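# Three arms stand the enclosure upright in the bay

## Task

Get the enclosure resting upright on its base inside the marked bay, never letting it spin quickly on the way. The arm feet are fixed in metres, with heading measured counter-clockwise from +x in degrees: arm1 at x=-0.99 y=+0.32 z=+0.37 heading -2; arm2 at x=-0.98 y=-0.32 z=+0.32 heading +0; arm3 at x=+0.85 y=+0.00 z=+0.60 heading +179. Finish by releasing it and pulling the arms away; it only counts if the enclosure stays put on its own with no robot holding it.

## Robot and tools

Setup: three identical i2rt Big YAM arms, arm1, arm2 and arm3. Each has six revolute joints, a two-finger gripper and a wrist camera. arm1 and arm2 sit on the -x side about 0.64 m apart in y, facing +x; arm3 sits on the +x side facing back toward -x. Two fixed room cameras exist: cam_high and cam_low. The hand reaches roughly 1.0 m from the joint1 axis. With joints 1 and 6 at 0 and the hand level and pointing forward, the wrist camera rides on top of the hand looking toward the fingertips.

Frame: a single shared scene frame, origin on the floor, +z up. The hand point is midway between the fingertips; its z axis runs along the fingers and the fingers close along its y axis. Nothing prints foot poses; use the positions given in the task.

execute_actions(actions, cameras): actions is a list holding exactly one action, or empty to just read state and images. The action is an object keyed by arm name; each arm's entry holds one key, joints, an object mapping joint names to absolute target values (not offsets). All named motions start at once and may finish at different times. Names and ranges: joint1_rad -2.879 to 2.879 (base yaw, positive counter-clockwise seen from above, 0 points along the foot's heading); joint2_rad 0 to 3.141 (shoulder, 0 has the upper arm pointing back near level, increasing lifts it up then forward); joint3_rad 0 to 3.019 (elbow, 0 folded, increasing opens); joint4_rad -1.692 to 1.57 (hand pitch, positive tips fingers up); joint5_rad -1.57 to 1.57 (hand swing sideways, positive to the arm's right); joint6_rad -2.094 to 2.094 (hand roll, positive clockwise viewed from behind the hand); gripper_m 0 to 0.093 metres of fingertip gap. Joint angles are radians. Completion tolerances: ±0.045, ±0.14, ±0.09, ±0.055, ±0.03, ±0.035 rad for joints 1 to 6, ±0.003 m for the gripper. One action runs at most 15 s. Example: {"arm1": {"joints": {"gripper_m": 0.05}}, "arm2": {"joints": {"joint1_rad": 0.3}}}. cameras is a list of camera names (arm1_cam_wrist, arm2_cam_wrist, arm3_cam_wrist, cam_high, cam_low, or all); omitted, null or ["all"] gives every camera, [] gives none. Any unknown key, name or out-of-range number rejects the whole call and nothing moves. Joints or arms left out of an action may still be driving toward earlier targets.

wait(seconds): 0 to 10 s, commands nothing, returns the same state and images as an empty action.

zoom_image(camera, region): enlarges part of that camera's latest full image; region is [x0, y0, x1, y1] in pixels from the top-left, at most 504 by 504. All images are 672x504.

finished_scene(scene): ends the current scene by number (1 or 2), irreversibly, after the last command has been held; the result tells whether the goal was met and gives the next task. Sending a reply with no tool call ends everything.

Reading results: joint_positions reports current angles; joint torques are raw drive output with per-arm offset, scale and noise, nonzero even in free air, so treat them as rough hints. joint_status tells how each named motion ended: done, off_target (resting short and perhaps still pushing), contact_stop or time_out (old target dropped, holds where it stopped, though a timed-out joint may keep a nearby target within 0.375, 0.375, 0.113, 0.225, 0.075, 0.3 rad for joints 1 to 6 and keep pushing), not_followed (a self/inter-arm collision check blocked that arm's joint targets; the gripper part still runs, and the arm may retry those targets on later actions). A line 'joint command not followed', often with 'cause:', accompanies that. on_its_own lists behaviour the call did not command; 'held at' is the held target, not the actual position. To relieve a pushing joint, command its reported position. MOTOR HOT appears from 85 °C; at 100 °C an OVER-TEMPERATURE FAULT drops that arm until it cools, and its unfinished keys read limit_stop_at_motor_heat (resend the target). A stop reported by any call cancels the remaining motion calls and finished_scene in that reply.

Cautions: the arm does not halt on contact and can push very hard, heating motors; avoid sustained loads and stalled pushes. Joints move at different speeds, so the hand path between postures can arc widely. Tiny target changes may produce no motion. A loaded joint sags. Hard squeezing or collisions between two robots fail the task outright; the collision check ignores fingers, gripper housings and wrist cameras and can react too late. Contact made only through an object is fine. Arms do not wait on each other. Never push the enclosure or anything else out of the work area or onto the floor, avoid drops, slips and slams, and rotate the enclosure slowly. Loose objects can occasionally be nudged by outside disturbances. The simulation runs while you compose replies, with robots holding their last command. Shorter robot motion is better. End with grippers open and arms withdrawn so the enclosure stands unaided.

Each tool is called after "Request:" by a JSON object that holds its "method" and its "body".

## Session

Request:
{"method": "execute_actions", "body": {"actions": []}}

Scene clock: 0.00 s.
Joint torques (N m, as the arm reports them, + toward a larger angle): no reading
arm1.joint_positions: joint1_rad=-0.303 joint2_rad=+0.528 joint3_rad=+1.339 joint4_rad=-1.399 joint5_rad=+0.042 joint6_rad=+0.144 gripper_m=+0.094
arm1.joint_status: not commanded
arm1.hand: x=-0.8106 y=+0.2489 z=+0.8967 quat_wxyz=(-0.472, -0.222, -0.851, +0.067) (m; scene frame)
arm2.joint_positions: joint1_rad=+0.287 joint2_rad=+0.652 joint3_rad=+1.408 joint4_rad=-1.508 joint5_rad=-0.213 joint6_rad=+0.043 gripper_m=+0.095
arm2.joint_status: not commanded
arm2.hand: x=-0.7760 y=-0.2259 z=+0.8326 quat_wxyz=(-0.368, +0.152, -0.902, -0.165) (m; scene frame)
arm3.joint_positions: joint1_rad=-0.227 joint2_rad=+0.467 joint3_rad=+1.367 joint4_rad=-1.364 joint5_rad=-0.021 joint6_rad=+0.259 gripper_m=+0.095
arm3.joint_status: not commanded
arm3.hand: x=+0.6841 y=+0.0355 z=+1.1563 quat_wxyz=(+0.009, +0.824, -0.207, -0.527) (m; scene frame)
pictures: arm1_cam_wrist, arm2_cam_wrist, arm3_cam_wrist, cam_high, cam_low
Images, in order (width x height): arm1_cam_wrist 672x504, arm2_cam_wrist 672x504, arm3_cam_wrist 672x504, cam_high 672x504, cam_low 672x504.

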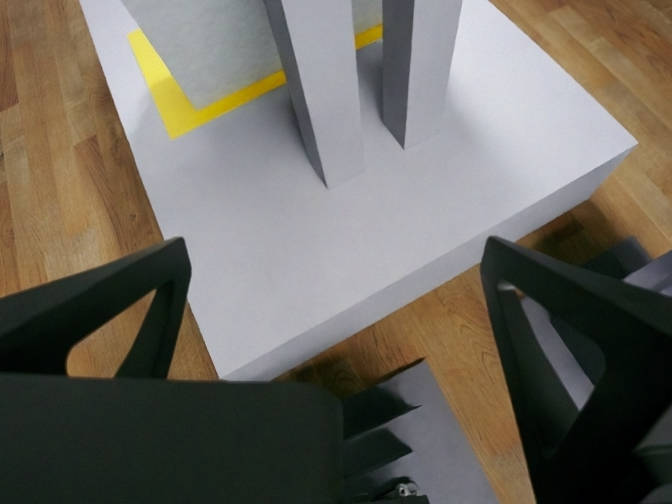

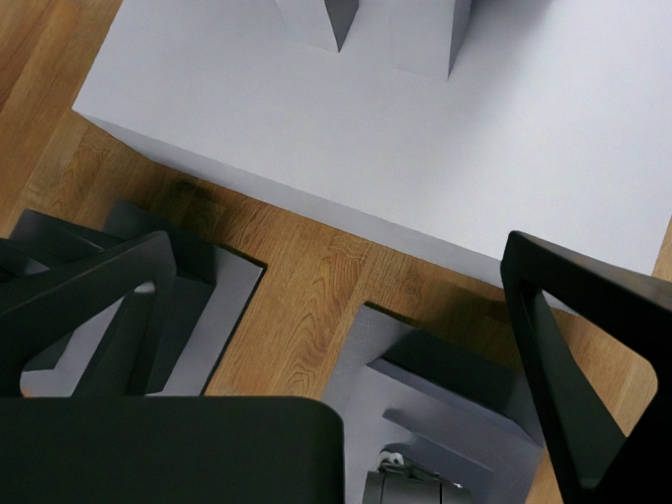

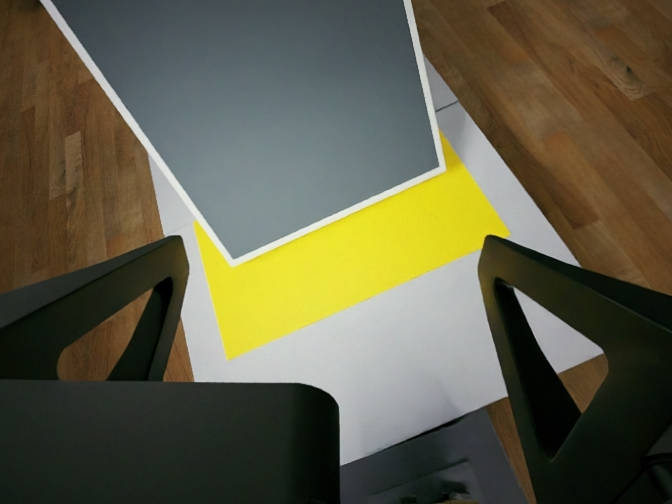

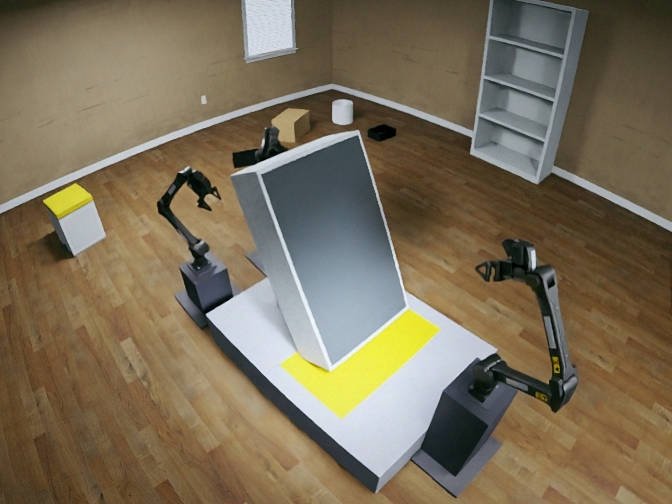

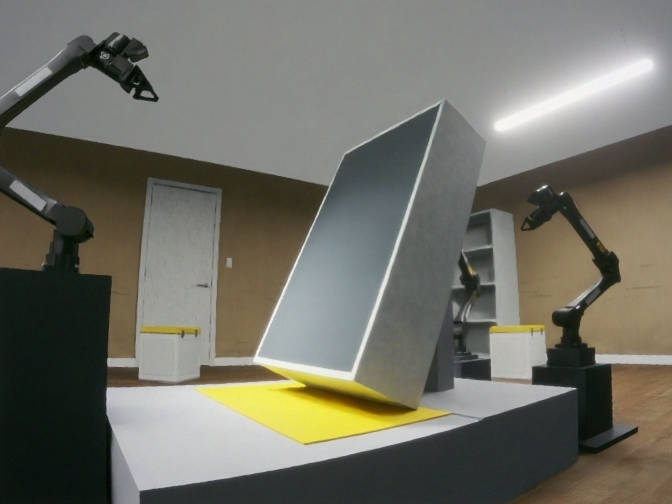

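Request:
{"method": "execute_actions", "body": {"actions": [{"arm1":{"joints":{"joint1_rad":-0.21,"joint2_rad":1.06,"joint3_rad":1.36,"joint4_rad":-0.16,"joint5_rad":0.0,"joint6_rad":0.0,"gripper_m":0.02}},"arm2":{"joints":{"joint1_rad":0.245,"joint2_rad":1.06,"joint3_rad":1.54,"joint4_rad":-0.335,"joint5_rad":0.0,"joint6_rad":0.0,"gripper_m":0.02}},"arm3":{"joints":{"joint1_rad":0.022,"joint2_rad":1.80,"joint3_rad":2.19,"joint4_rad":-0.10,"joint5_rad":0.0,"joint6_rad":0.0,"gripper_m":0.095}}}]}}

Scene clock: 4.03 s.
Joint torques (N m, as the arm reports them, + toward a larger angle): arm1=[-0.52 -7.57 10.64  2.57 -0.22 -0.14] | arm2=[-1.75 -3.6  13.81  2.15  0.1  -0.1 ] | arm3=[  0.08 -19.25  15.66   2.54   0.07  -0.17]
arm1.joint_positions: joint1_rad=-0.221 joint2_rad=+1.061 joint3_rad=+1.339 joint4_rad=-0.175 joint5_rad=+0.003 joint6_rad=+0.010 gripper_m=+0.020
arm1.joint_status: all done
arm1.hand: x=-0.5034 y=+0.1900 z=+1.0034 quat_wxyz=(-0.740, -0.091, -0.660, +0.096) (m; scene frame)
arm2.joint_positions: joint1_rad=+0.258 joint2_rad=+1.061 joint3_rad=+1.518 joint4_rad=-0.350 joint5_rad=-0.003 joint6_rad=+0.013 gripper_m=+0.020
arm2.joint_status: all done
arm2.hand: x=-0.5032 y=-0.1977 z=+1.0064 quat_wxyz=(-0.732, +0.082, -0.668, -0.105) (m; scene frame)
arm3.joint_positions: joint1_rad=+0.015 joint2_rad=+1.812 joint3_rad=+2.147 joint4_rad=-0.124 joint5_rad=-0.001 joint6_rad=+0.015 gripper_m=+0.095
arm3.joint_status: all done
arm3.hand: x=+0.0717 y=+0.0013 z=+1.2652 quat_wxyz=(+0.001, +0.628, -0.004, -0.778) (m; scene frame)
pictures: arm1_cam_wrist, arm2_cam_wrist, arm3_cam_wrist, cam_high, cam_low
Images, in order (width x height): arm1_cam_wrist 672x504, arm2_cam_wrist 672x504, arm3_cam_wrist 672x504, cam_high 672x504, cam_low 672x504.

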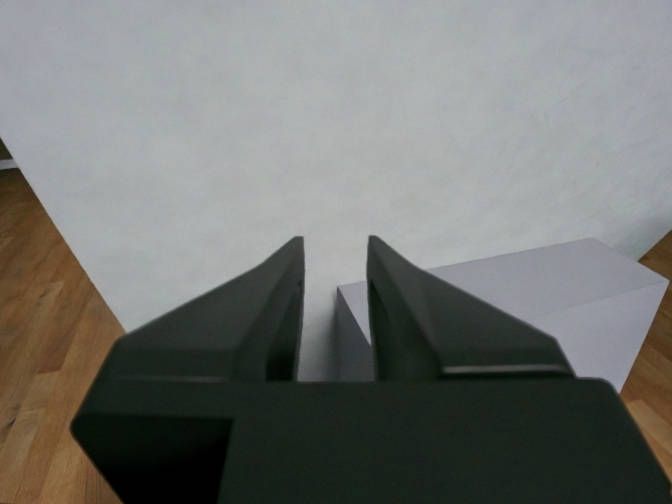

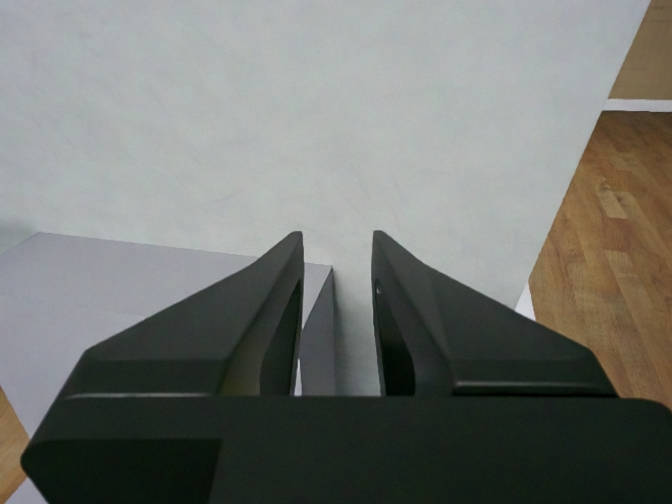

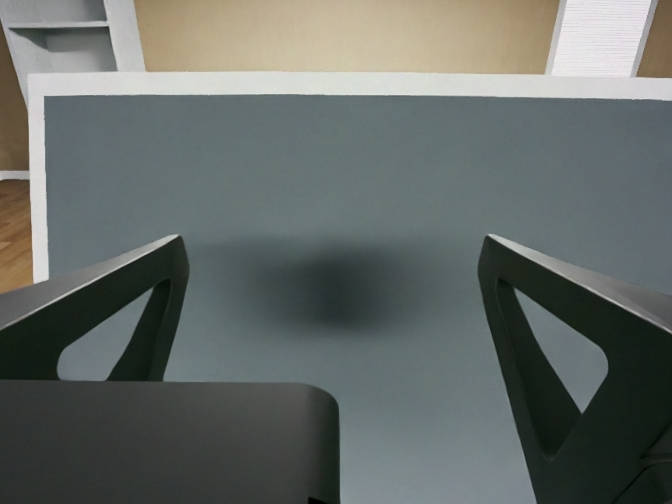

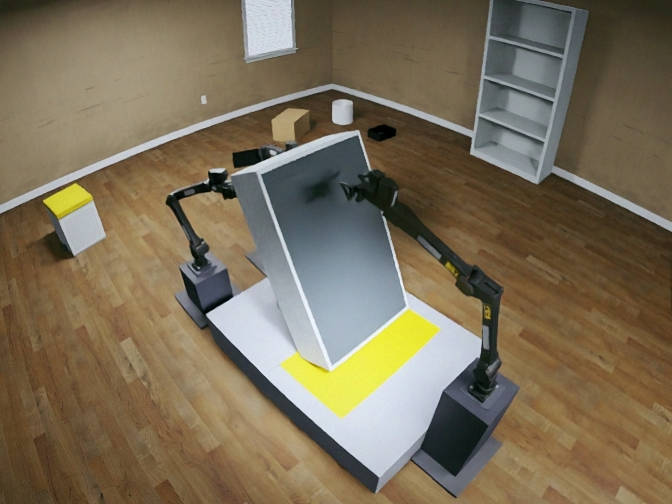

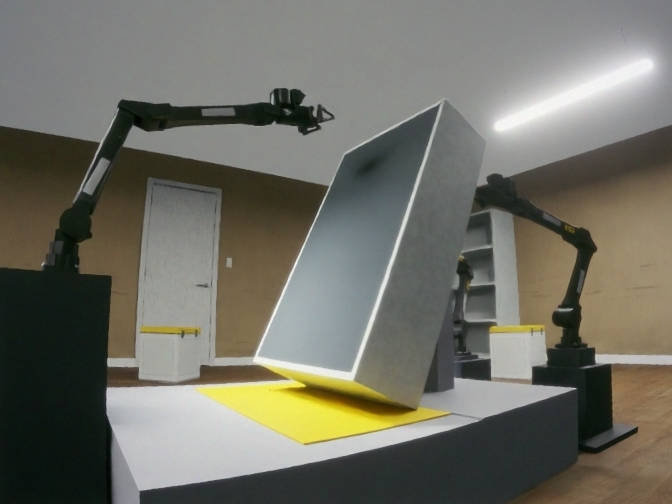

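Request:
{"method": "execute_actions", "body": {"actions": [{"arm1":{"joints":{"joint2_rad":1.142,"joint3_rad":1.419,"joint4_rad":-0.102}},"arm2":{"joints":{"joint2_rad":1.137,"joint3_rad":1.592,"joint4_rad":-0.275}},"arm3":{"joints":{"joint2_rad":2.0,"joint3_rad":2.19,"joint4_rad":-0.10}}}], "cameras": ["arm1_cam_wrist","arm2_cam_wrist","arm3_cam_wrist","cam_low"]}}

Scene clock: 6.00 s.
Joint torques (N m, as the arm reports them, + toward a larger angle): arm1=[-0.3  -8.5  12.59  2.52 -0.25 -0.18] | arm2=[-1.71 -4.52 15.9   2.1   0.09 -0.1 ] | arm3=[  0.06 -22.65  14.93   2.35   0.07  -0.16]
arm1.joint_positions: joint1_rad=-0.221 joint2_rad=+1.134 joint3_rad=+1.374 joint4_rad=-0.114 joint5_rad=+0.003 joint6_rad=+0.010 gripper_m=+0.020
arm1.joint_status: all done
arm1.hand: x=-0.4742 y=+0.1821 z=+1.0032 quat_wxyz=(-0.747, -0.090, -0.652, +0.097) (m; scene frame)
arm2.joint_positions: joint1_rad=+0.258 joint2_rad=+1.135 joint3_rad=+1.551 joint4_rad=-0.288 joint5_rad=-0.003 joint6_rad=+0.013 gripper_m=+0.020
arm2.joint_status: all done
arm2.hand: x=-0.4715 y=-0.1892 z=+1.0055 quat_wxyz=(-0.739, +0.081, -0.660, -0.106) (m; scene frame)
arm3.joint_positions: joint1_rad=+0.015 joint2_rad=+2.013 joint3_rad=+2.160 joint4_rad=-0.116 joint5_rad=-0.001 joint6_rad=+0.015 gripper_m=+0.095
arm3.joint_status: all done
arm3.hand: x=-0.0180 y=+0.0029 z=+1.1132 quat_wxyz=(+0.001, +0.696, -0.005, -0.718) (m; scene frame)
pictures: arm1_cam_wrist, arm2_cam_wrist, arm3_cam_wrist, cam_low
Images, in order (width x height): arm1_cam_wrist 672x504, arm2_cam_wrist 672x504, arm3_cam_wrist 672x504, cam_low 672x504.

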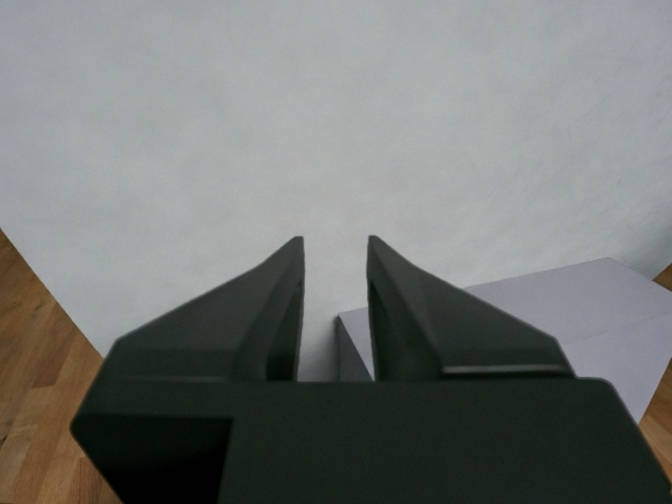

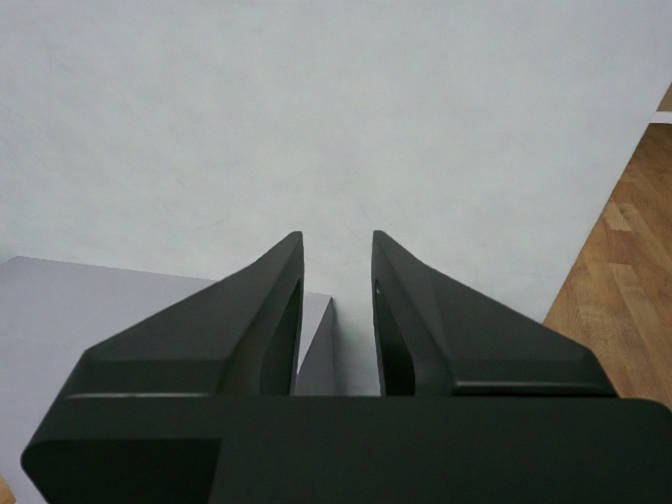

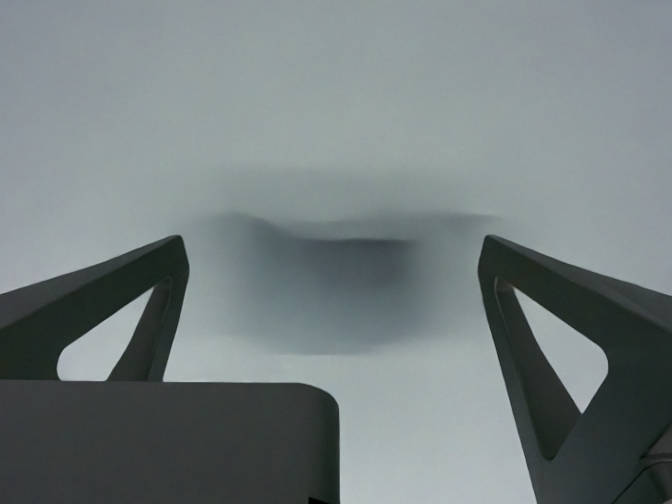

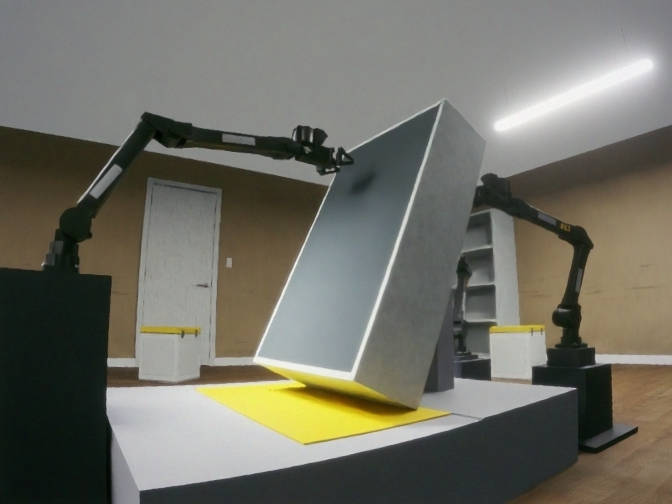

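Request:
{"method": "execute_actions", "body": {"actions": [{"arm1":{"joints":{"joint2_rad":1.251,"joint3_rad":1.50,"joint4_rad":-0.024}},"arm2":{"joints":{"joint2_rad":1.239,"joint3_rad":1.664,"joint4_rad":-0.195}}}], "cameras": ["arm1_cam_wrist","arm2_cam_wrist","cam_low"]}}

Scene clock: 7.20 s.
Joint torques (N m, as the arm reports them, + toward a larger angle): arm1=[ -0.38 -10.25  11.88   2.55  -0.18  -0.16] | arm2=[-1.69 -6.23 15.63  2.08  0.1  -0.1 ] | arm3=[  0.05 -22.4   15.04   2.37   0.07  -0.16]
arm1.joint_positions: joint1_rad=-0.221 joint2_rad=+1.242 joint3_rad=+1.459 joint4_rad=-0.034 joint5_rad=+0.003 joint6_rad=+0.010 gripper_m=+0.020
arm1.joint_status: all done
arm1.hand: x=-0.4356 y=+0.1718 z=+1.0177 quat_wxyz=(-0.765, -0.087, -0.630, +0.099) (m; scene frame)
arm2.joint_positions: joint1_rad=+0.258 joint2_rad=+1.237 joint3_rad=+1.625 joint4_rad=-0.207 joint5_rad=-0.003 joint6_rad=+0.013 gripper_m=+0.020
arm2.joint_status: all done
arm2.hand: x=-0.4322 y=-0.1788 z=+1.0164 quat_wxyz=(-0.757, +0.078, -0.640, -0.108) (m; scene frame)
arm3.joint_positions: joint1_rad=+0.015 joint2_rad=+2.013 joint3_rad=+2.160 joint4_rad=-0.116 joint5_rad=-0.001 joint6_rad=+0.015 gripper_m=+0.095
arm3.joint_status: not commanded
arm3.hand: x=-0.0180 y=+0.0029 z=+1.1132 quat_wxyz=(+0.001, +0.696, -0.005, -0.718) (m; scene frame)
pictures: arm1_cam_wrist, arm2_cam_wrist, cam_low
Images, in order (width x height): arm1_cam_wrist 672x504, arm2_cam_wrist 672x504, cam_low 672x504.

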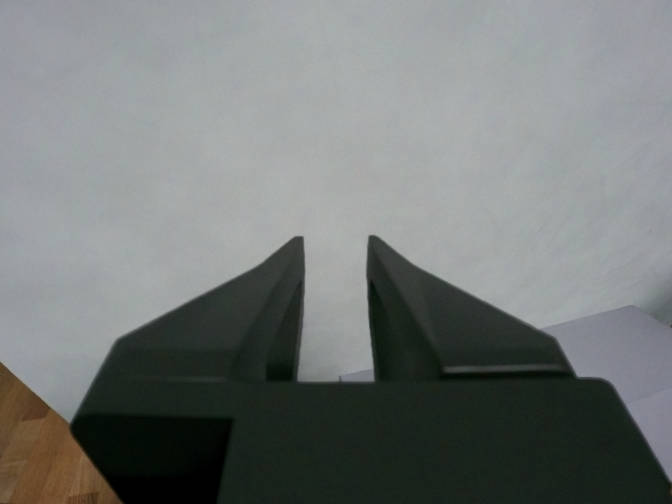

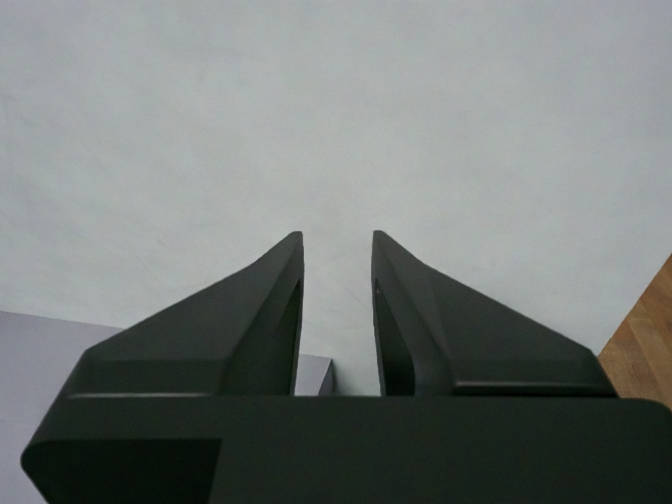

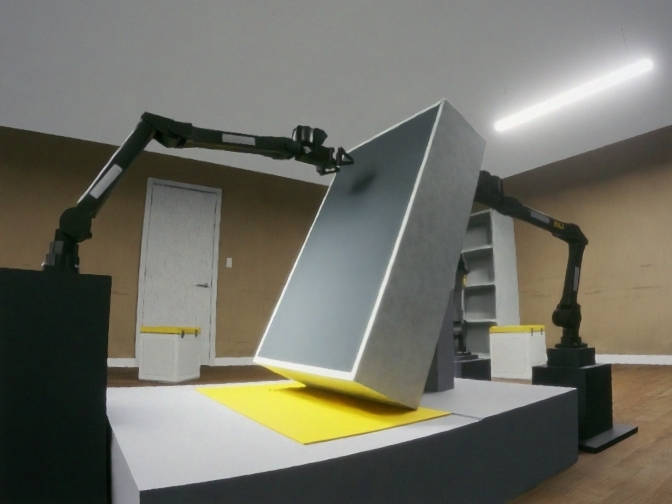

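Request:
{"method": "execute_actions", "body": {"actions": [{"arm1":{"joints":{"joint2_rad":1.333,"joint3_rad":1.559,"joint4_rad":0.034}},"arm2":{"joints":{"joint2_rad":1.316,"joint3_rad":1.716,"joint4_rad":-0.135}}}], "cameras": ["arm1_cam_wrist","arm2_cam_wrist","cam_low"]}}

Scene clock: 8.20 s.
Joint torques (N m, as the arm reports them, + toward a larger angle): arm1=[ -0.94 -11.92  12.14   2.49  -0.29  -0.14] | arm2=[-1.67 -7.37 15.9   2.06  0.1  -0.1 ] | arm3=[  0.03 -22.66  14.93   2.35   0.07  -0.17]
arm1.joint_positions: joint1_rad=-0.221 joint2_rad=+1.320 joint3_rad=+1.516 joint4_rad=+0.023 joint5_rad=+0.003 joint6_rad=+0.010 gripper_m=+0.020
arm1.joint_status: all done
arm1.hand: x=-0.4068 y=+0.1640 z=+1.0217 quat_wxyz=(-0.776, -0.085, -0.616, +0.100) (m; scene frame)
arm2.joint_positions: joint1_rad=+0.258 joint2_rad=+1.309 joint3_rad=+1.675 joint4_rad=-0.148 joint5_rad=-0.003 joint6_rad=+0.013 gripper_m=+0.020
arm2.joint_status: all done
arm2.hand: x=-0.4039 y=-0.1713 z=+1.0199 quat_wxyz=(-0.768, +0.076, -0.626, -0.109) (m; scene frame)
arm3.joint_positions: joint1_rad=+0.015 joint2_rad=+2.013 joint3_rad=+2.160 joint4_rad=-0.116 joint5_rad=-0.001 joint6_rad=+0.015 gripper_m=+0.095
arm3.joint_status: not commanded
arm3.hand: x=-0.0180 y=+0.0029 z=+1.1132 quat_wxyz=(+0.001, +0.696, -0.005, -0.718) (m; scene frame)
pictures: arm1_cam_wrist, arm2_cam_wrist, cam_low
Images, in order (width x height): arm1_cam_wrist 672x504, arm2_cam_wrist 672x504, cam_low 672x504.

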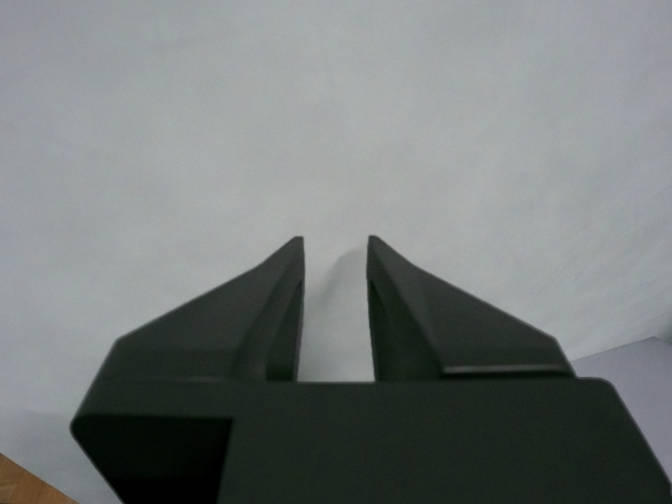

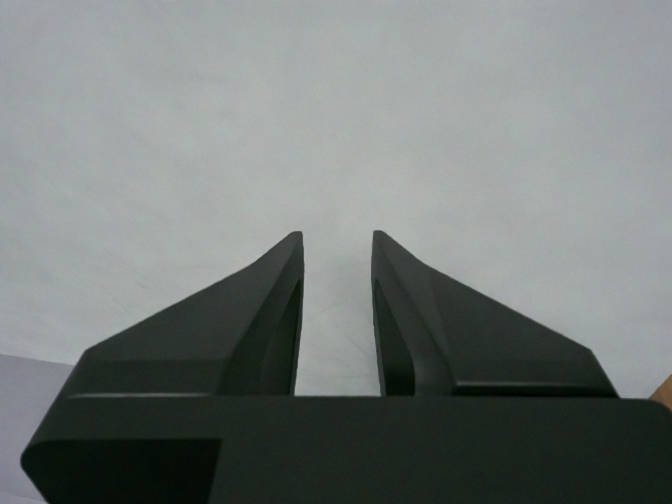

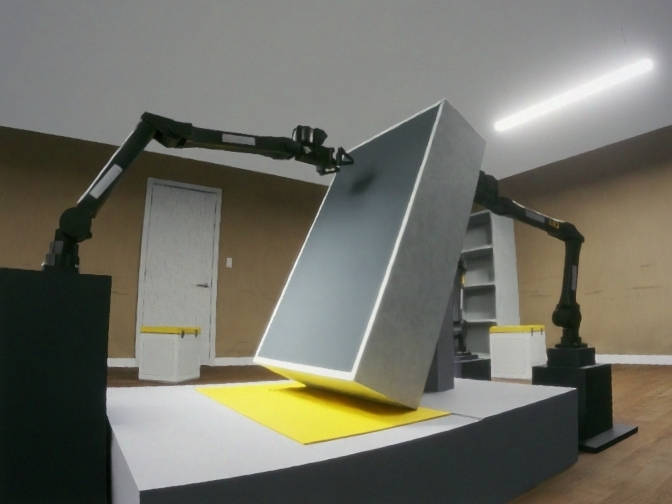

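Request:
{"method": "execute_actions", "body": {"actions": [{"arm1":{"joints":{"joint2_rad":1.408,"joint3_rad":1.614,"joint4_rad":0.084}},"arm2":{"joints":{"joint2_rad":1.386,"joint3_rad":1.764,"joint4_rad":-0.083}}}], "cameras": ["arm1_cam_wrist","arm3_cam_wrist","cam_low"]}}

Scene clock: 9.13 s.
Joint torques (N m, as the arm reports them, + toward a larger angle): arm1=[ 0.1  -6.51 15.36  3.3  -0.08 -0.15] | arm2=[-1.7  -6.02 16.46  2.08  0.09 -0.1 ] | arm3=[ -0.04 -22.6   14.96   2.34   0.07  -0.16]
arm1.joint_positions: joint1_rad=-0.221 joint2_rad=+1.337 joint3_rad=+1.527 joint4_rad=+0.052 joint5_rad=-0.001 joint6_rad=+0.007 gripper_m=+0.020
arm1.joint_status: all done
arm1.hand: x=-0.4013 y=+0.1632 z=+1.0259 quat_wxyz=(-0.784, -0.081, -0.607, +0.102) (m; scene frame)
arm2.joint_positions: joint1_rad=+0.258 joint2_rad=+1.361 joint3_rad=+1.718 joint4_rad=-0.097 joint5_rad=-0.003 joint6_rad=+0.012 gripper_m=+0.020
arm2.joint_status: all done
arm2.hand: x=-0.3859 y=-0.1671 z=+1.0282 quat_wxyz=(-0.781, +0.074, -0.610, -0.111) (m; scene frame)
arm3.joint_positions: joint1_rad=+0.015 joint2_rad=+2.013 joint3_rad=+2.160 joint4_rad=-0.116 joint5_rad=-0.001 joint6_rad=+0.015 gripper_m=+0.095
arm3.joint_status: not commanded
arm3.hand: x=-0.0180 y=+0.0029 z=+1.1132 quat_wxyz=(+0.001, +0.696, -0.005, -0.718) (m; scene frame)
pictures: arm1_cam_wrist, arm3_cam_wrist, cam_low
Images, in order (width x height): arm1_cam_wrist 672x504, arm3_cam_wrist 672x504, cam_low 672x504.

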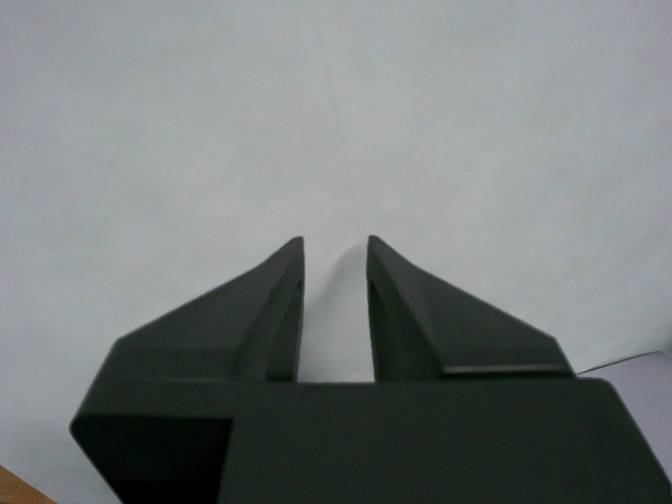

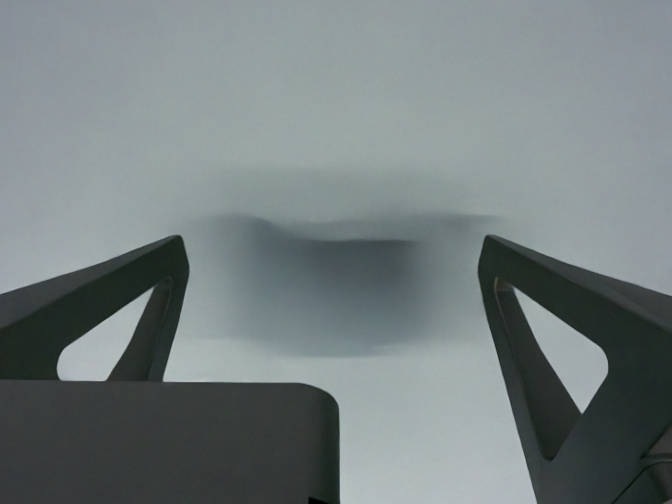

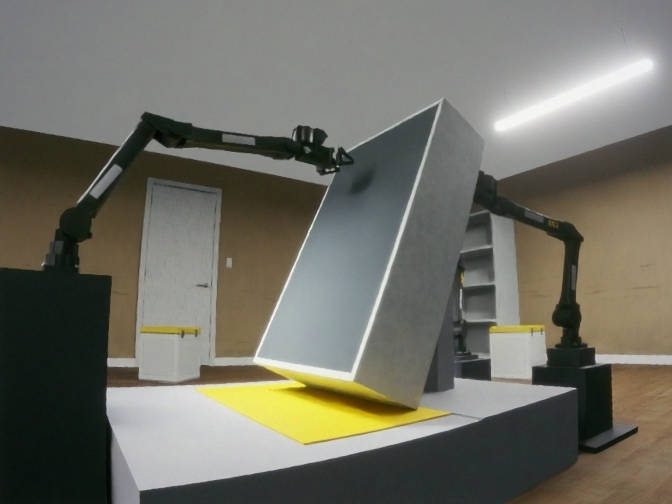

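Request:
{"method": "execute_actions", "body": {"actions": [{"arm1":{"joints":{"joint2_rad":1.49,"joint3_rad":1.675,"joint4_rad":0.14}},"arm2":{"joints":{"joint2_rad":1.462,"joint3_rad":1.815,"joint4_rad":-0.03}},"arm3":{"joints":{"joint2_rad":2.10,"joint3_rad":2.44,"joint4_rad":-0.09}}}], "cameras": ["arm3_cam_wrist","cam_low"]}}

Scene clock: 11.57 s.
Joint torques (N m, as the arm reports them, + toward a larger angle): arm1=[  0.3  -11.    12.98   2.32  -0.17  -0.05] | arm2=[-1.65 -9.97 16.33  2.01  0.04 -0.1 ] | arm3=[  0.01 -19.86  15.93   2.41   0.07  -0.16]
arm1.joint_positions: joint1_rad=-0.221 joint2_rad=+1.448 joint3_rad=+1.621 joint4_rad=+0.130 joint5_rad=+0.002 joint6_rad=+0.005 gripper_m=+0.020
arm1.joint_status: all done
arm1.hand: x=-0.3627 y=+0.1524 z=+1.0341 quat_wxyz=(-0.802, -0.078, -0.583, +0.105) (m; scene frame)
arm2.joint_positions: joint1_rad=+0.258 joint2_rad=+1.459 joint3_rad=+1.771 joint4_rad=-0.043 joint5_rad=-0.001 joint6_rad=+0.012 gripper_m=+0.020
arm2.joint_status: all done
arm2.hand: x=-0.3445 y=-0.1561 z=+1.0128 quat_wxyz=(-0.784, +0.073, -0.606, -0.111) (m; scene frame)
arm3.joint_positions: joint1_rad=+0.015 joint2_rad=+2.075 joint3_rad=+2.395 joint4_rad=-0.110 joint5_rad=-0.001 joint6_rad=+0.015 gripper_m=+0.095
arm3.joint_status: all done
arm3.hand: x=-0.0164 y=+0.0023 z=+1.2066 quat_wxyz=(+0.001, +0.629, -0.004, -0.778) (m; scene frame)
pictures: arm3_cam_wrist, cam_low
Images, in order (width x height): arm3_cam_wrist 672x504, cam_low 672x504.

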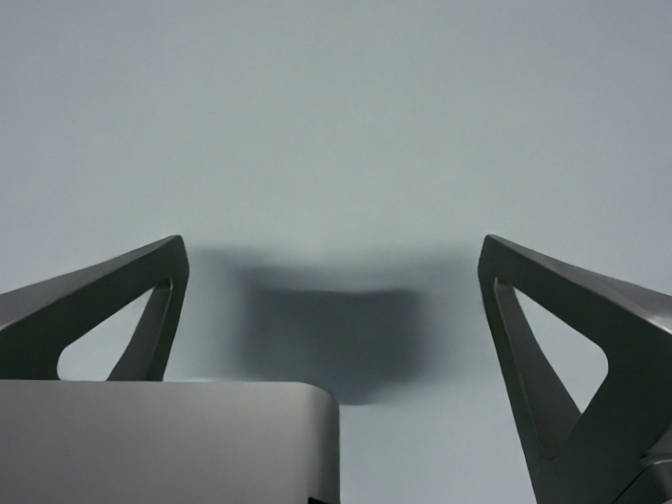

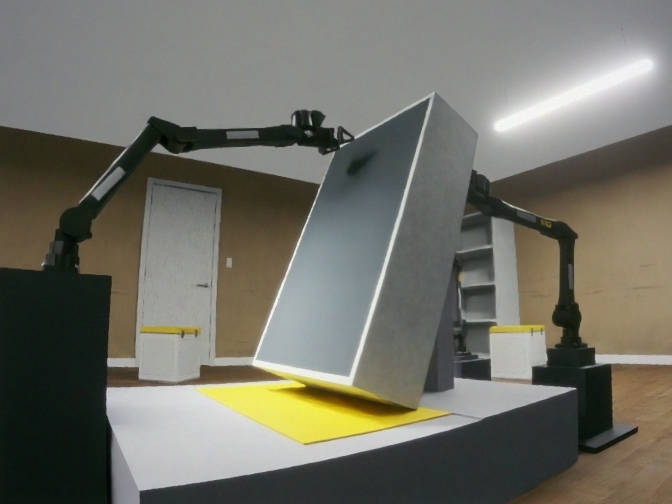

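Request:
{"method": "execute_actions", "body": {"actions": [{"arm1":{"joints":{"joint2_rad":1.585,"joint3_rad":1.75,"joint4_rad":0.19}},"arm2":{"joints":{"joint2_rad":1.565,"joint3_rad":1.885,"joint4_rad":0.04}},"arm3":{"joints":{"joint2_rad":2.10,"joint3_rad":2.25,"joint4_rad":-0.09}}}], "cameras": ["arm2_cam_wrist","arm3_cam_wrist","cam_low"]}}

Scene clock: 13.33 s.
Joint torques (N m, as the arm reports them, + toward a larger angle): arm1=[ -1.01 -13.18  12.53   2.21  -0.2   -0.07] | arm2=[ -1.57 -11.57  16.36   1.99   0.03  -0.09] | arm3=[ -0.04 -20.61  11.62   2.11   0.12  -0.19]
arm1.joint_positions: joint1_rad=-0.221 joint2_rad=+1.546 joint3_rad=+1.702 joint4_rad=+0.182 joint5_rad=+0.004 joint6_rad=+0.005 gripper_m=+0.020
arm1.joint_status: all done
arm1.hand: x=-0.3286 y=+0.1427 z=+1.0329 quat_wxyz=(-0.812, -0.077, -0.569, +0.107) (m; scene frame)
arm2.joint_positions: joint1_rad=+0.257 joint2_rad=+1.559 joint3_rad=+1.842 joint4_rad=+0.028 joint5_rad=-0.001 joint6_rad=+0.012 gripper_m=+0.020
arm2.joint_status: all done
arm2.hand: x=-0.3071 y=-0.1464 z=+1.0068 quat_wxyz=(-0.796, +0.071, -0.590, -0.112) (m; scene frame)
arm3.joint_positions: joint1_rad=+0.014 joint2_rad=+2.077 joint3_rad=+2.255 joint4_rad=-0.099 joint5_rad=-0.003 joint6_rad=+0.017 gripper_m=+0.095
arm3.joint_status: all done
arm3.hand: x=-0.0349 y=+0.0041 z=+1.1222 quat_wxyz=(+0.002, +0.678, -0.005, -0.735) (m; scene frame)
pictures: arm2_cam_wrist, arm3_cam_wrist, cam_low
Images, in order (width x height): arm2_cam_wrist 672x504, arm3_cam_wrist 672x504, cam_low 672x504.

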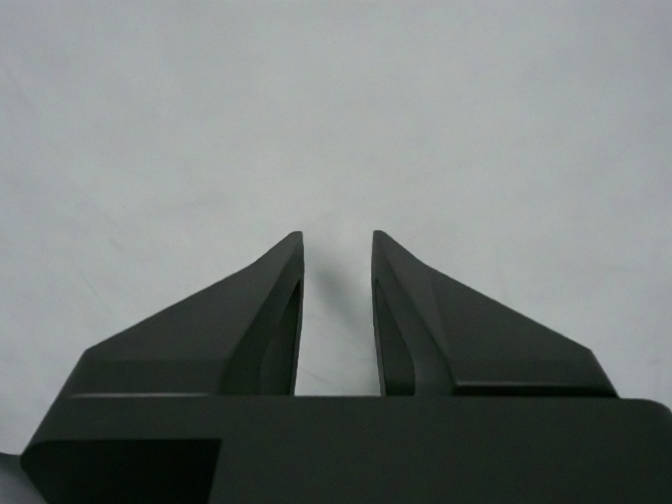

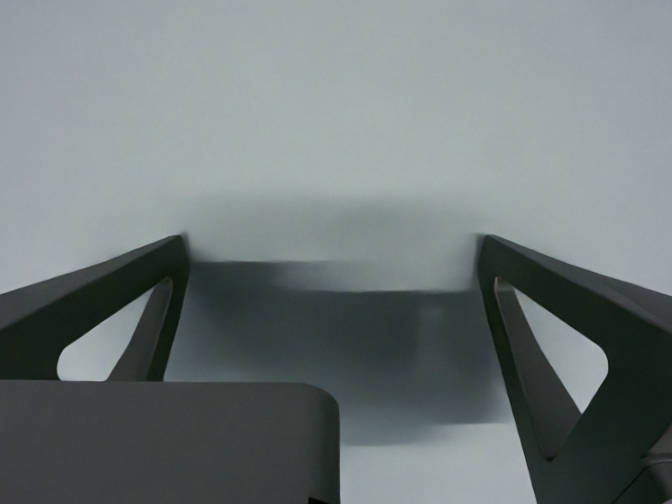

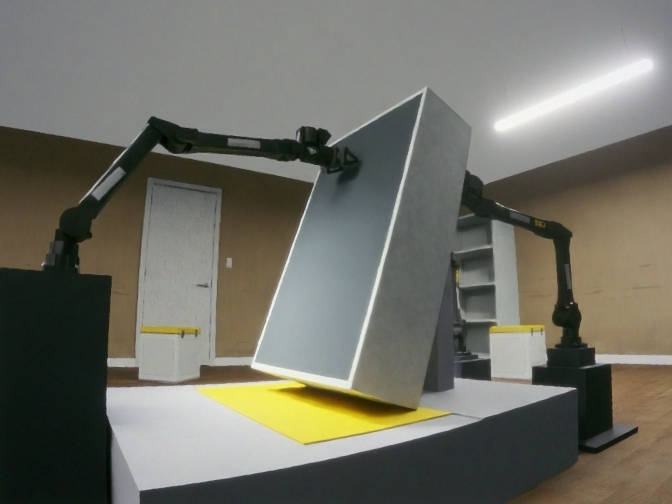

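Request:
{"method": "execute_actions", "body": {"actions": [{"arm1":{"joints":{"joint2_rad":1.656,"joint3_rad":1.824,"joint4_rad":0.208}},"arm2":{"joints":{"joint2_rad":1.636,"joint3_rad":1.949,"joint4_rad":0.083}},"arm3":{"joints":{"joint2_rad":2.0,"joint3_rad":2.13,"joint4_rad":-0.095}}}], "cameras": ["arm3_cam_wrist","cam_low"]}}

Scene clock: 15.20 s.
Joint torques (N m, as the arm reports them, + toward a larger angle): arm1=[ -0.09 -15.36  12.64   2.52  -0.23  -0.13] | arm2=[ -1.49 -11.18  16.83   1.93   0.04  -0.1 ] | arm3=[  0.11 -21.25  10.57   1.95   0.15  -0.18]
arm1.joint_positions: joint1_rad=-0.221 joint2_rad=+1.618 joint3_rad=+1.773 joint4_rad=+0.198 joint5_rad=+0.002 joint6_rad=+0.005 gripper_m=+0.020
arm1.joint_status: all done
arm1.hand: x=-0.3033 y=+0.1364 z=+1.0310 quat_wxyz=(-0.816, -0.076, -0.563, +0.107) (m; scene frame)
arm2.joint_positions: joint1_rad=+0.257 joint2_rad=+1.622 joint3_rad=+1.900 joint4_rad=+0.070 joint5_rad=-0.001 joint6_rad=+0.012 gripper_m=+0.020
arm2.joint_status: all done
arm2.hand: x=-0.2870 y=-0.1410 z=+1.0092 quat_wxyz=(-0.807, +0.069, -0.575, -0.113) (m; scene frame)
arm3.joint_positions: joint1_rad=+0.014 joint2_rad=+1.997 joint3_rad=+2.147 joint4_rad=-0.099 joint5_rad=-0.003 joint6_rad=+0.016 gripper_m=+0.095
arm3.joint_status: all done
arm3.hand: x=-0.0127 y=+0.0038 z=+1.1227 quat_wxyz=(+0.002, +0.688, -0.005, -0.725) (m; scene frame)
pictures: arm3_cam_wrist, cam_low
Images, in order (width x height): arm3_cam_wrist 672x504, cam_low 672x504.

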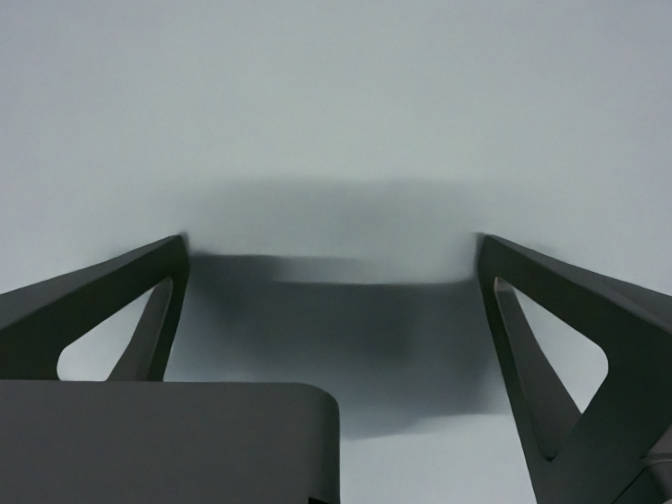

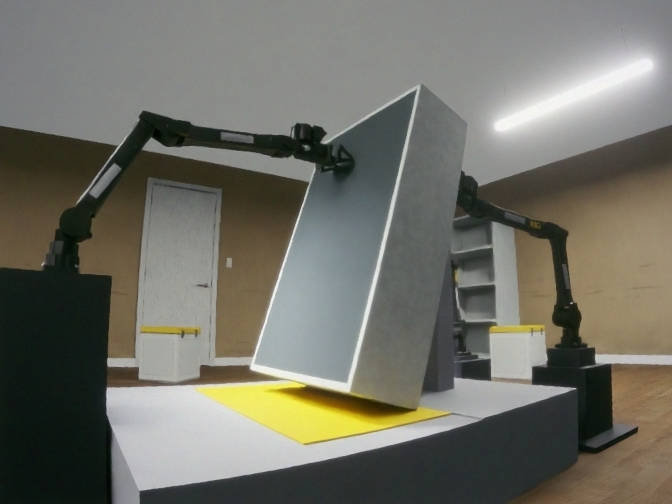

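Request:
{"method": "execute_actions", "body": {"actions": [{"arm1":{"joints":{"joint2_rad":1.728,"joint3_rad":1.904,"joint4_rad":0.22}},"arm2":{"joints":{"joint2_rad":1.71,"joint3_rad":2.021,"joint4_rad":0.121}},"arm3":{"joints":{"joint2_rad":1.918,"joint3_rad":2.015,"joint4_rad":-0.095}}}], "cameras": ["arm3_cam_wrist","cam_low"]}}

Scene clock: 16.47 s.
Joint torques (N m, as the arm reports them, + toward a larger angle): arm1=[  0.4  -17.18  12.52   2.33  -0.13  -0.13] | arm2=[ -1.52 -12.64  16.68   1.88   0.04  -0.1 ] | arm3=[  0.35 -19.21  11.     1.92   0.14  -0.18]
arm1.joint_positions: joint1_rad=-0.221 joint2_rad=+1.705 joint3_rad=+1.854 joint4_rad=+0.209 joint5_rad=+0.001 joint6_rad=+0.005 gripper_m=+0.020
arm1.joint_status: all done
arm1.hand: x=-0.2717 y=+0.1279 z=+1.0205 quat_wxyz=(-0.817, -0.075, -0.561, +0.107) (m; scene frame)
arm2.joint_positions: joint1_rad=+0.257 joint2_rad=+1.696 joint3_rad=+1.973 joint4_rad=+0.109 joint5_rad=-0.001 joint6_rad=+0.012 gripper_m=+0.020
arm2.joint_status: all done
arm2.hand: x=-0.2633 y=-0.1347 z=+1.0093 quat_wxyz=(-0.818, +0.067, -0.560, -0.115) (m; scene frame)
arm3.joint_positions: joint1_rad=+0.014 joint2_rad=+1.908 joint3_rad=+2.028 joint4_rad=-0.099 joint5_rad=-0.003 joint6_rad=+0.015 gripper_m=+0.095
arm3.joint_status: all done
arm3.hand: x=+0.0146 y=+0.0037 z=+1.1221 quat_wxyz=(+0.001, +0.699, -0.005, -0.715) (m; scene frame)
pictures: arm3_cam_wrist, cam_low
Images, in order (width x height): arm3_cam_wrist 672x504, cam_low 672x504.

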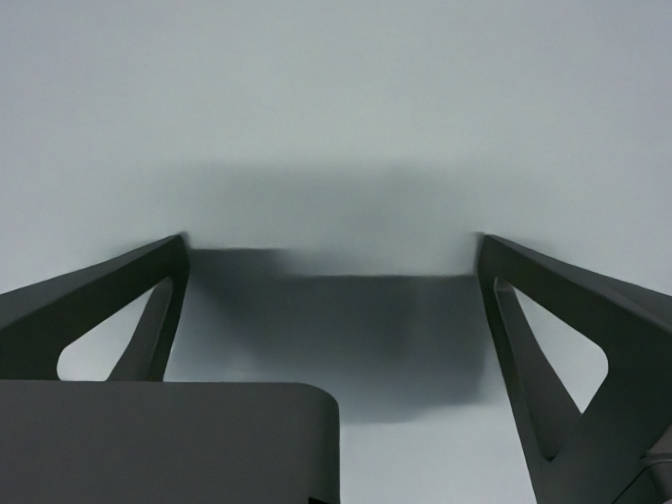

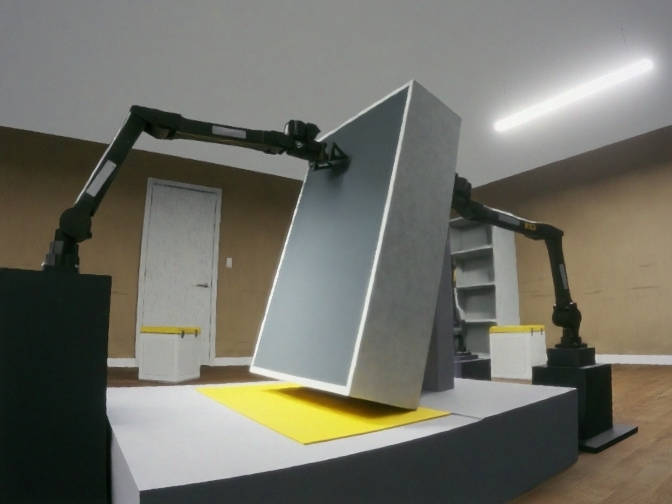

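Request:
{"method": "execute_actions", "body": {"actions": [{"arm1":{"joints":{"joint2_rad":1.785,"joint3_rad":1.965,"joint4_rad":0.233}},"arm2":{"joints":{"joint2_rad":1.775,"joint3_rad":2.10,"joint4_rad":0.15}},"arm3":{"joints":{"joint2_rad":1.848,"joint3_rad":1.915,"joint4_rad":-0.095}}}], "cameras": ["arm3_cam_wrist","cam_low"]}}

Scene clock: 17.67 s.
Joint torques (N m, as the arm reports them, + toward a larger angle): arm1=[  0.54 -18.51  12.86   2.41  -0.12  -0.1 ] | arm2=[ -1.5  -13.2   17.03   1.85   0.05  -0.1 ] | arm3=[  0.15 -17.98  11.18   1.95   0.3   -0.15]
arm1.joint_positions: joint1_rad=-0.221 joint2_rad=+1.755 joint3_rad=+1.911 joint4_rad=+0.220 joint5_rad=+0.001 joint6_rad=+0.005 gripper_m=+0.020
arm1.joint_status: all done
arm1.hand: x=-0.2560 y=+0.1237 z=+1.0208 quat_wxyz=(-0.822, -0.074, -0.554, +0.108) (m; scene frame)
arm2.joint_positions: joint1_rad=+0.257 joint2_rad=+1.756 joint3_rad=+2.048 joint4_rad=+0.138 joint5_rad=-0.001 joint6_rad=+0.012 gripper_m=+0.020
arm2.joint_status: all done
arm2.hand: x=-0.2477 y=-0.1306 z=+1.0170 quat_wxyz=(-0.830, +0.065, -0.541, -0.116) (m; scene frame)
arm3.joint_positions: joint1_rad=+0.014 joint2_rad=+1.831 joint3_rad=+1.926 joint4_rad=-0.099 joint5_rad=-0.007 joint6_rad=+0.013 gripper_m=+0.095
arm3.joint_status: all done
arm3.hand: x=+0.0399 y=+0.0027 z=+1.1201 quat_wxyz=(+0.002, +0.708, -0.003, -0.706) (m; scene frame)
pictures: arm3_cam_wrist, cam_low
Images, in order (width x height): arm3_cam_wrist 672x504, cam_low 672x504.

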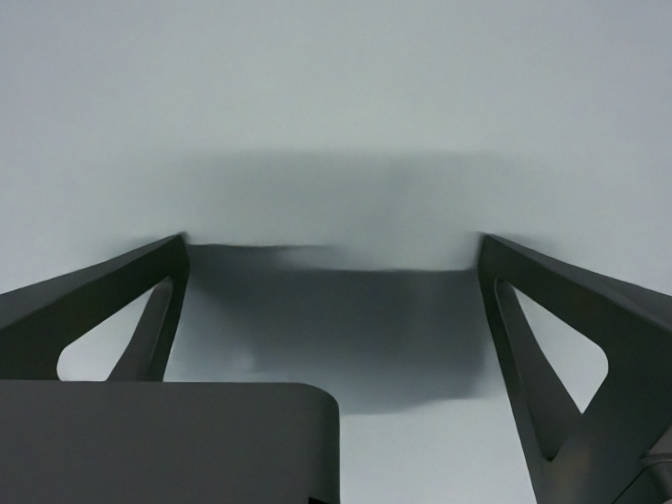

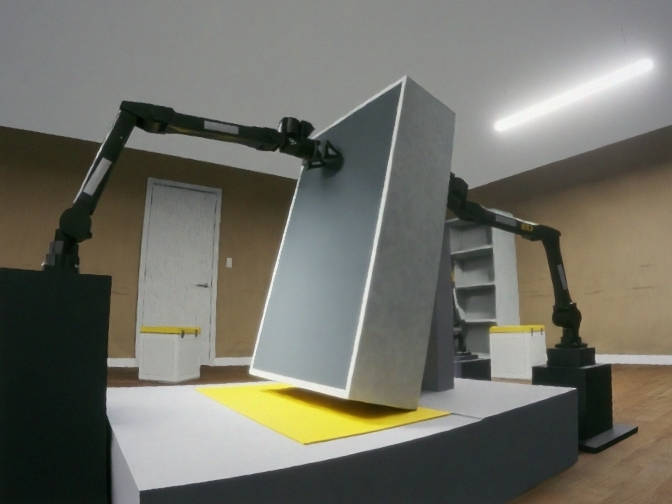

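Request:
{"method": "execute_actions", "body": {"actions": [{"arm3":{"joints":{"joint2_rad":1.782,"joint3_rad":1.79,"joint4_rad":-0.095}}}], "cameras": ["arm3_cam_wrist","cam_low"]}}

Scene clock: 19.07 s.
Joint torques (N m, as the arm reports them, + toward a larger angle): arm1=[ -0.48 -19.06  12.82   2.43  -0.11  -0.07] | arm2=[ -1.63 -13.04  17.08   1.85   0.04  -0.1 ] | arm3=[  0.11 -14.28  11.91   1.78   0.5   -0.07]
arm1.joint_positions: joint1_rad=-0.221 joint2_rad=+1.755 joint3_rad=+1.911 joint4_rad=+0.220 joint5_rad=+0.001 joint6_rad=+0.005 gripper_m=+0.020
arm1.joint_status: not commanded
arm1.hand: x=-0.2560 y=+0.1237 z=+1.0208 quat_wxyz=(-0.822, -0.074, -0.554, +0.108) (m; scene frame)
arm2.joint_positions: joint1_rad=+0.257 joint2_rad=+1.756 joint3_rad=+2.048 joint4_rad=+0.138 joint5_rad=-0.001 joint6_rad=+0.012 gripper_m=+0.020
arm2.joint_status: not commanded
arm2.hand: x=-0.2477 y=-0.1306 z=+1.0170 quat_wxyz=(-0.830, +0.065, -0.541, -0.116) (m; scene frame)
arm3.joint_positions: joint1_rad=+0.014 joint2_rad=+1.742 joint3_rad=+1.794 joint4_rad=-0.099 joint5_rad=-0.014 joint6_rad=+0.006 gripper_m=+0.095
arm3.joint_status: all done
arm3.hand: x=+0.0706 y=+0.0008 z=+1.1067 quat_wxyz=(+0.002, +0.723, +0.002, -0.691) (m; scene frame)
pictures: arm3_cam_wrist, cam_low
Images, in order (width x height): arm3_cam_wrist 672x504, cam_low 672x504.

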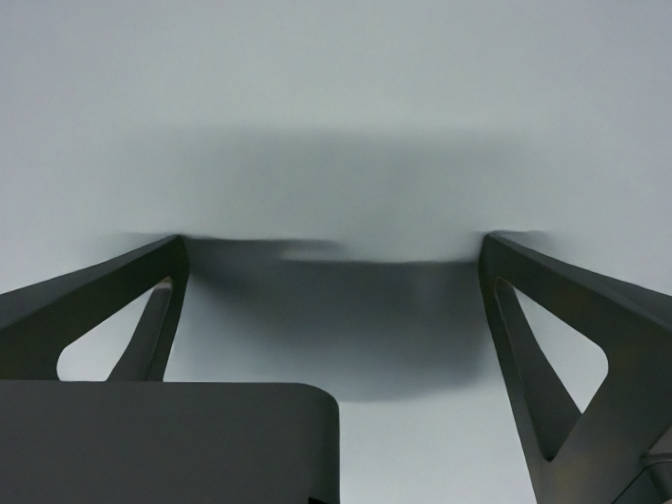

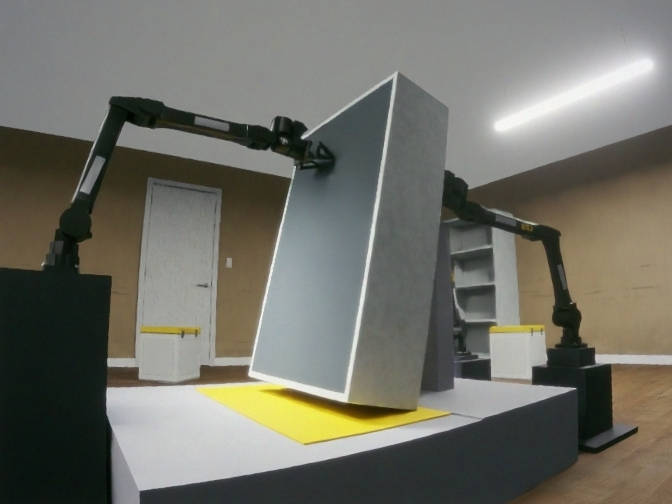

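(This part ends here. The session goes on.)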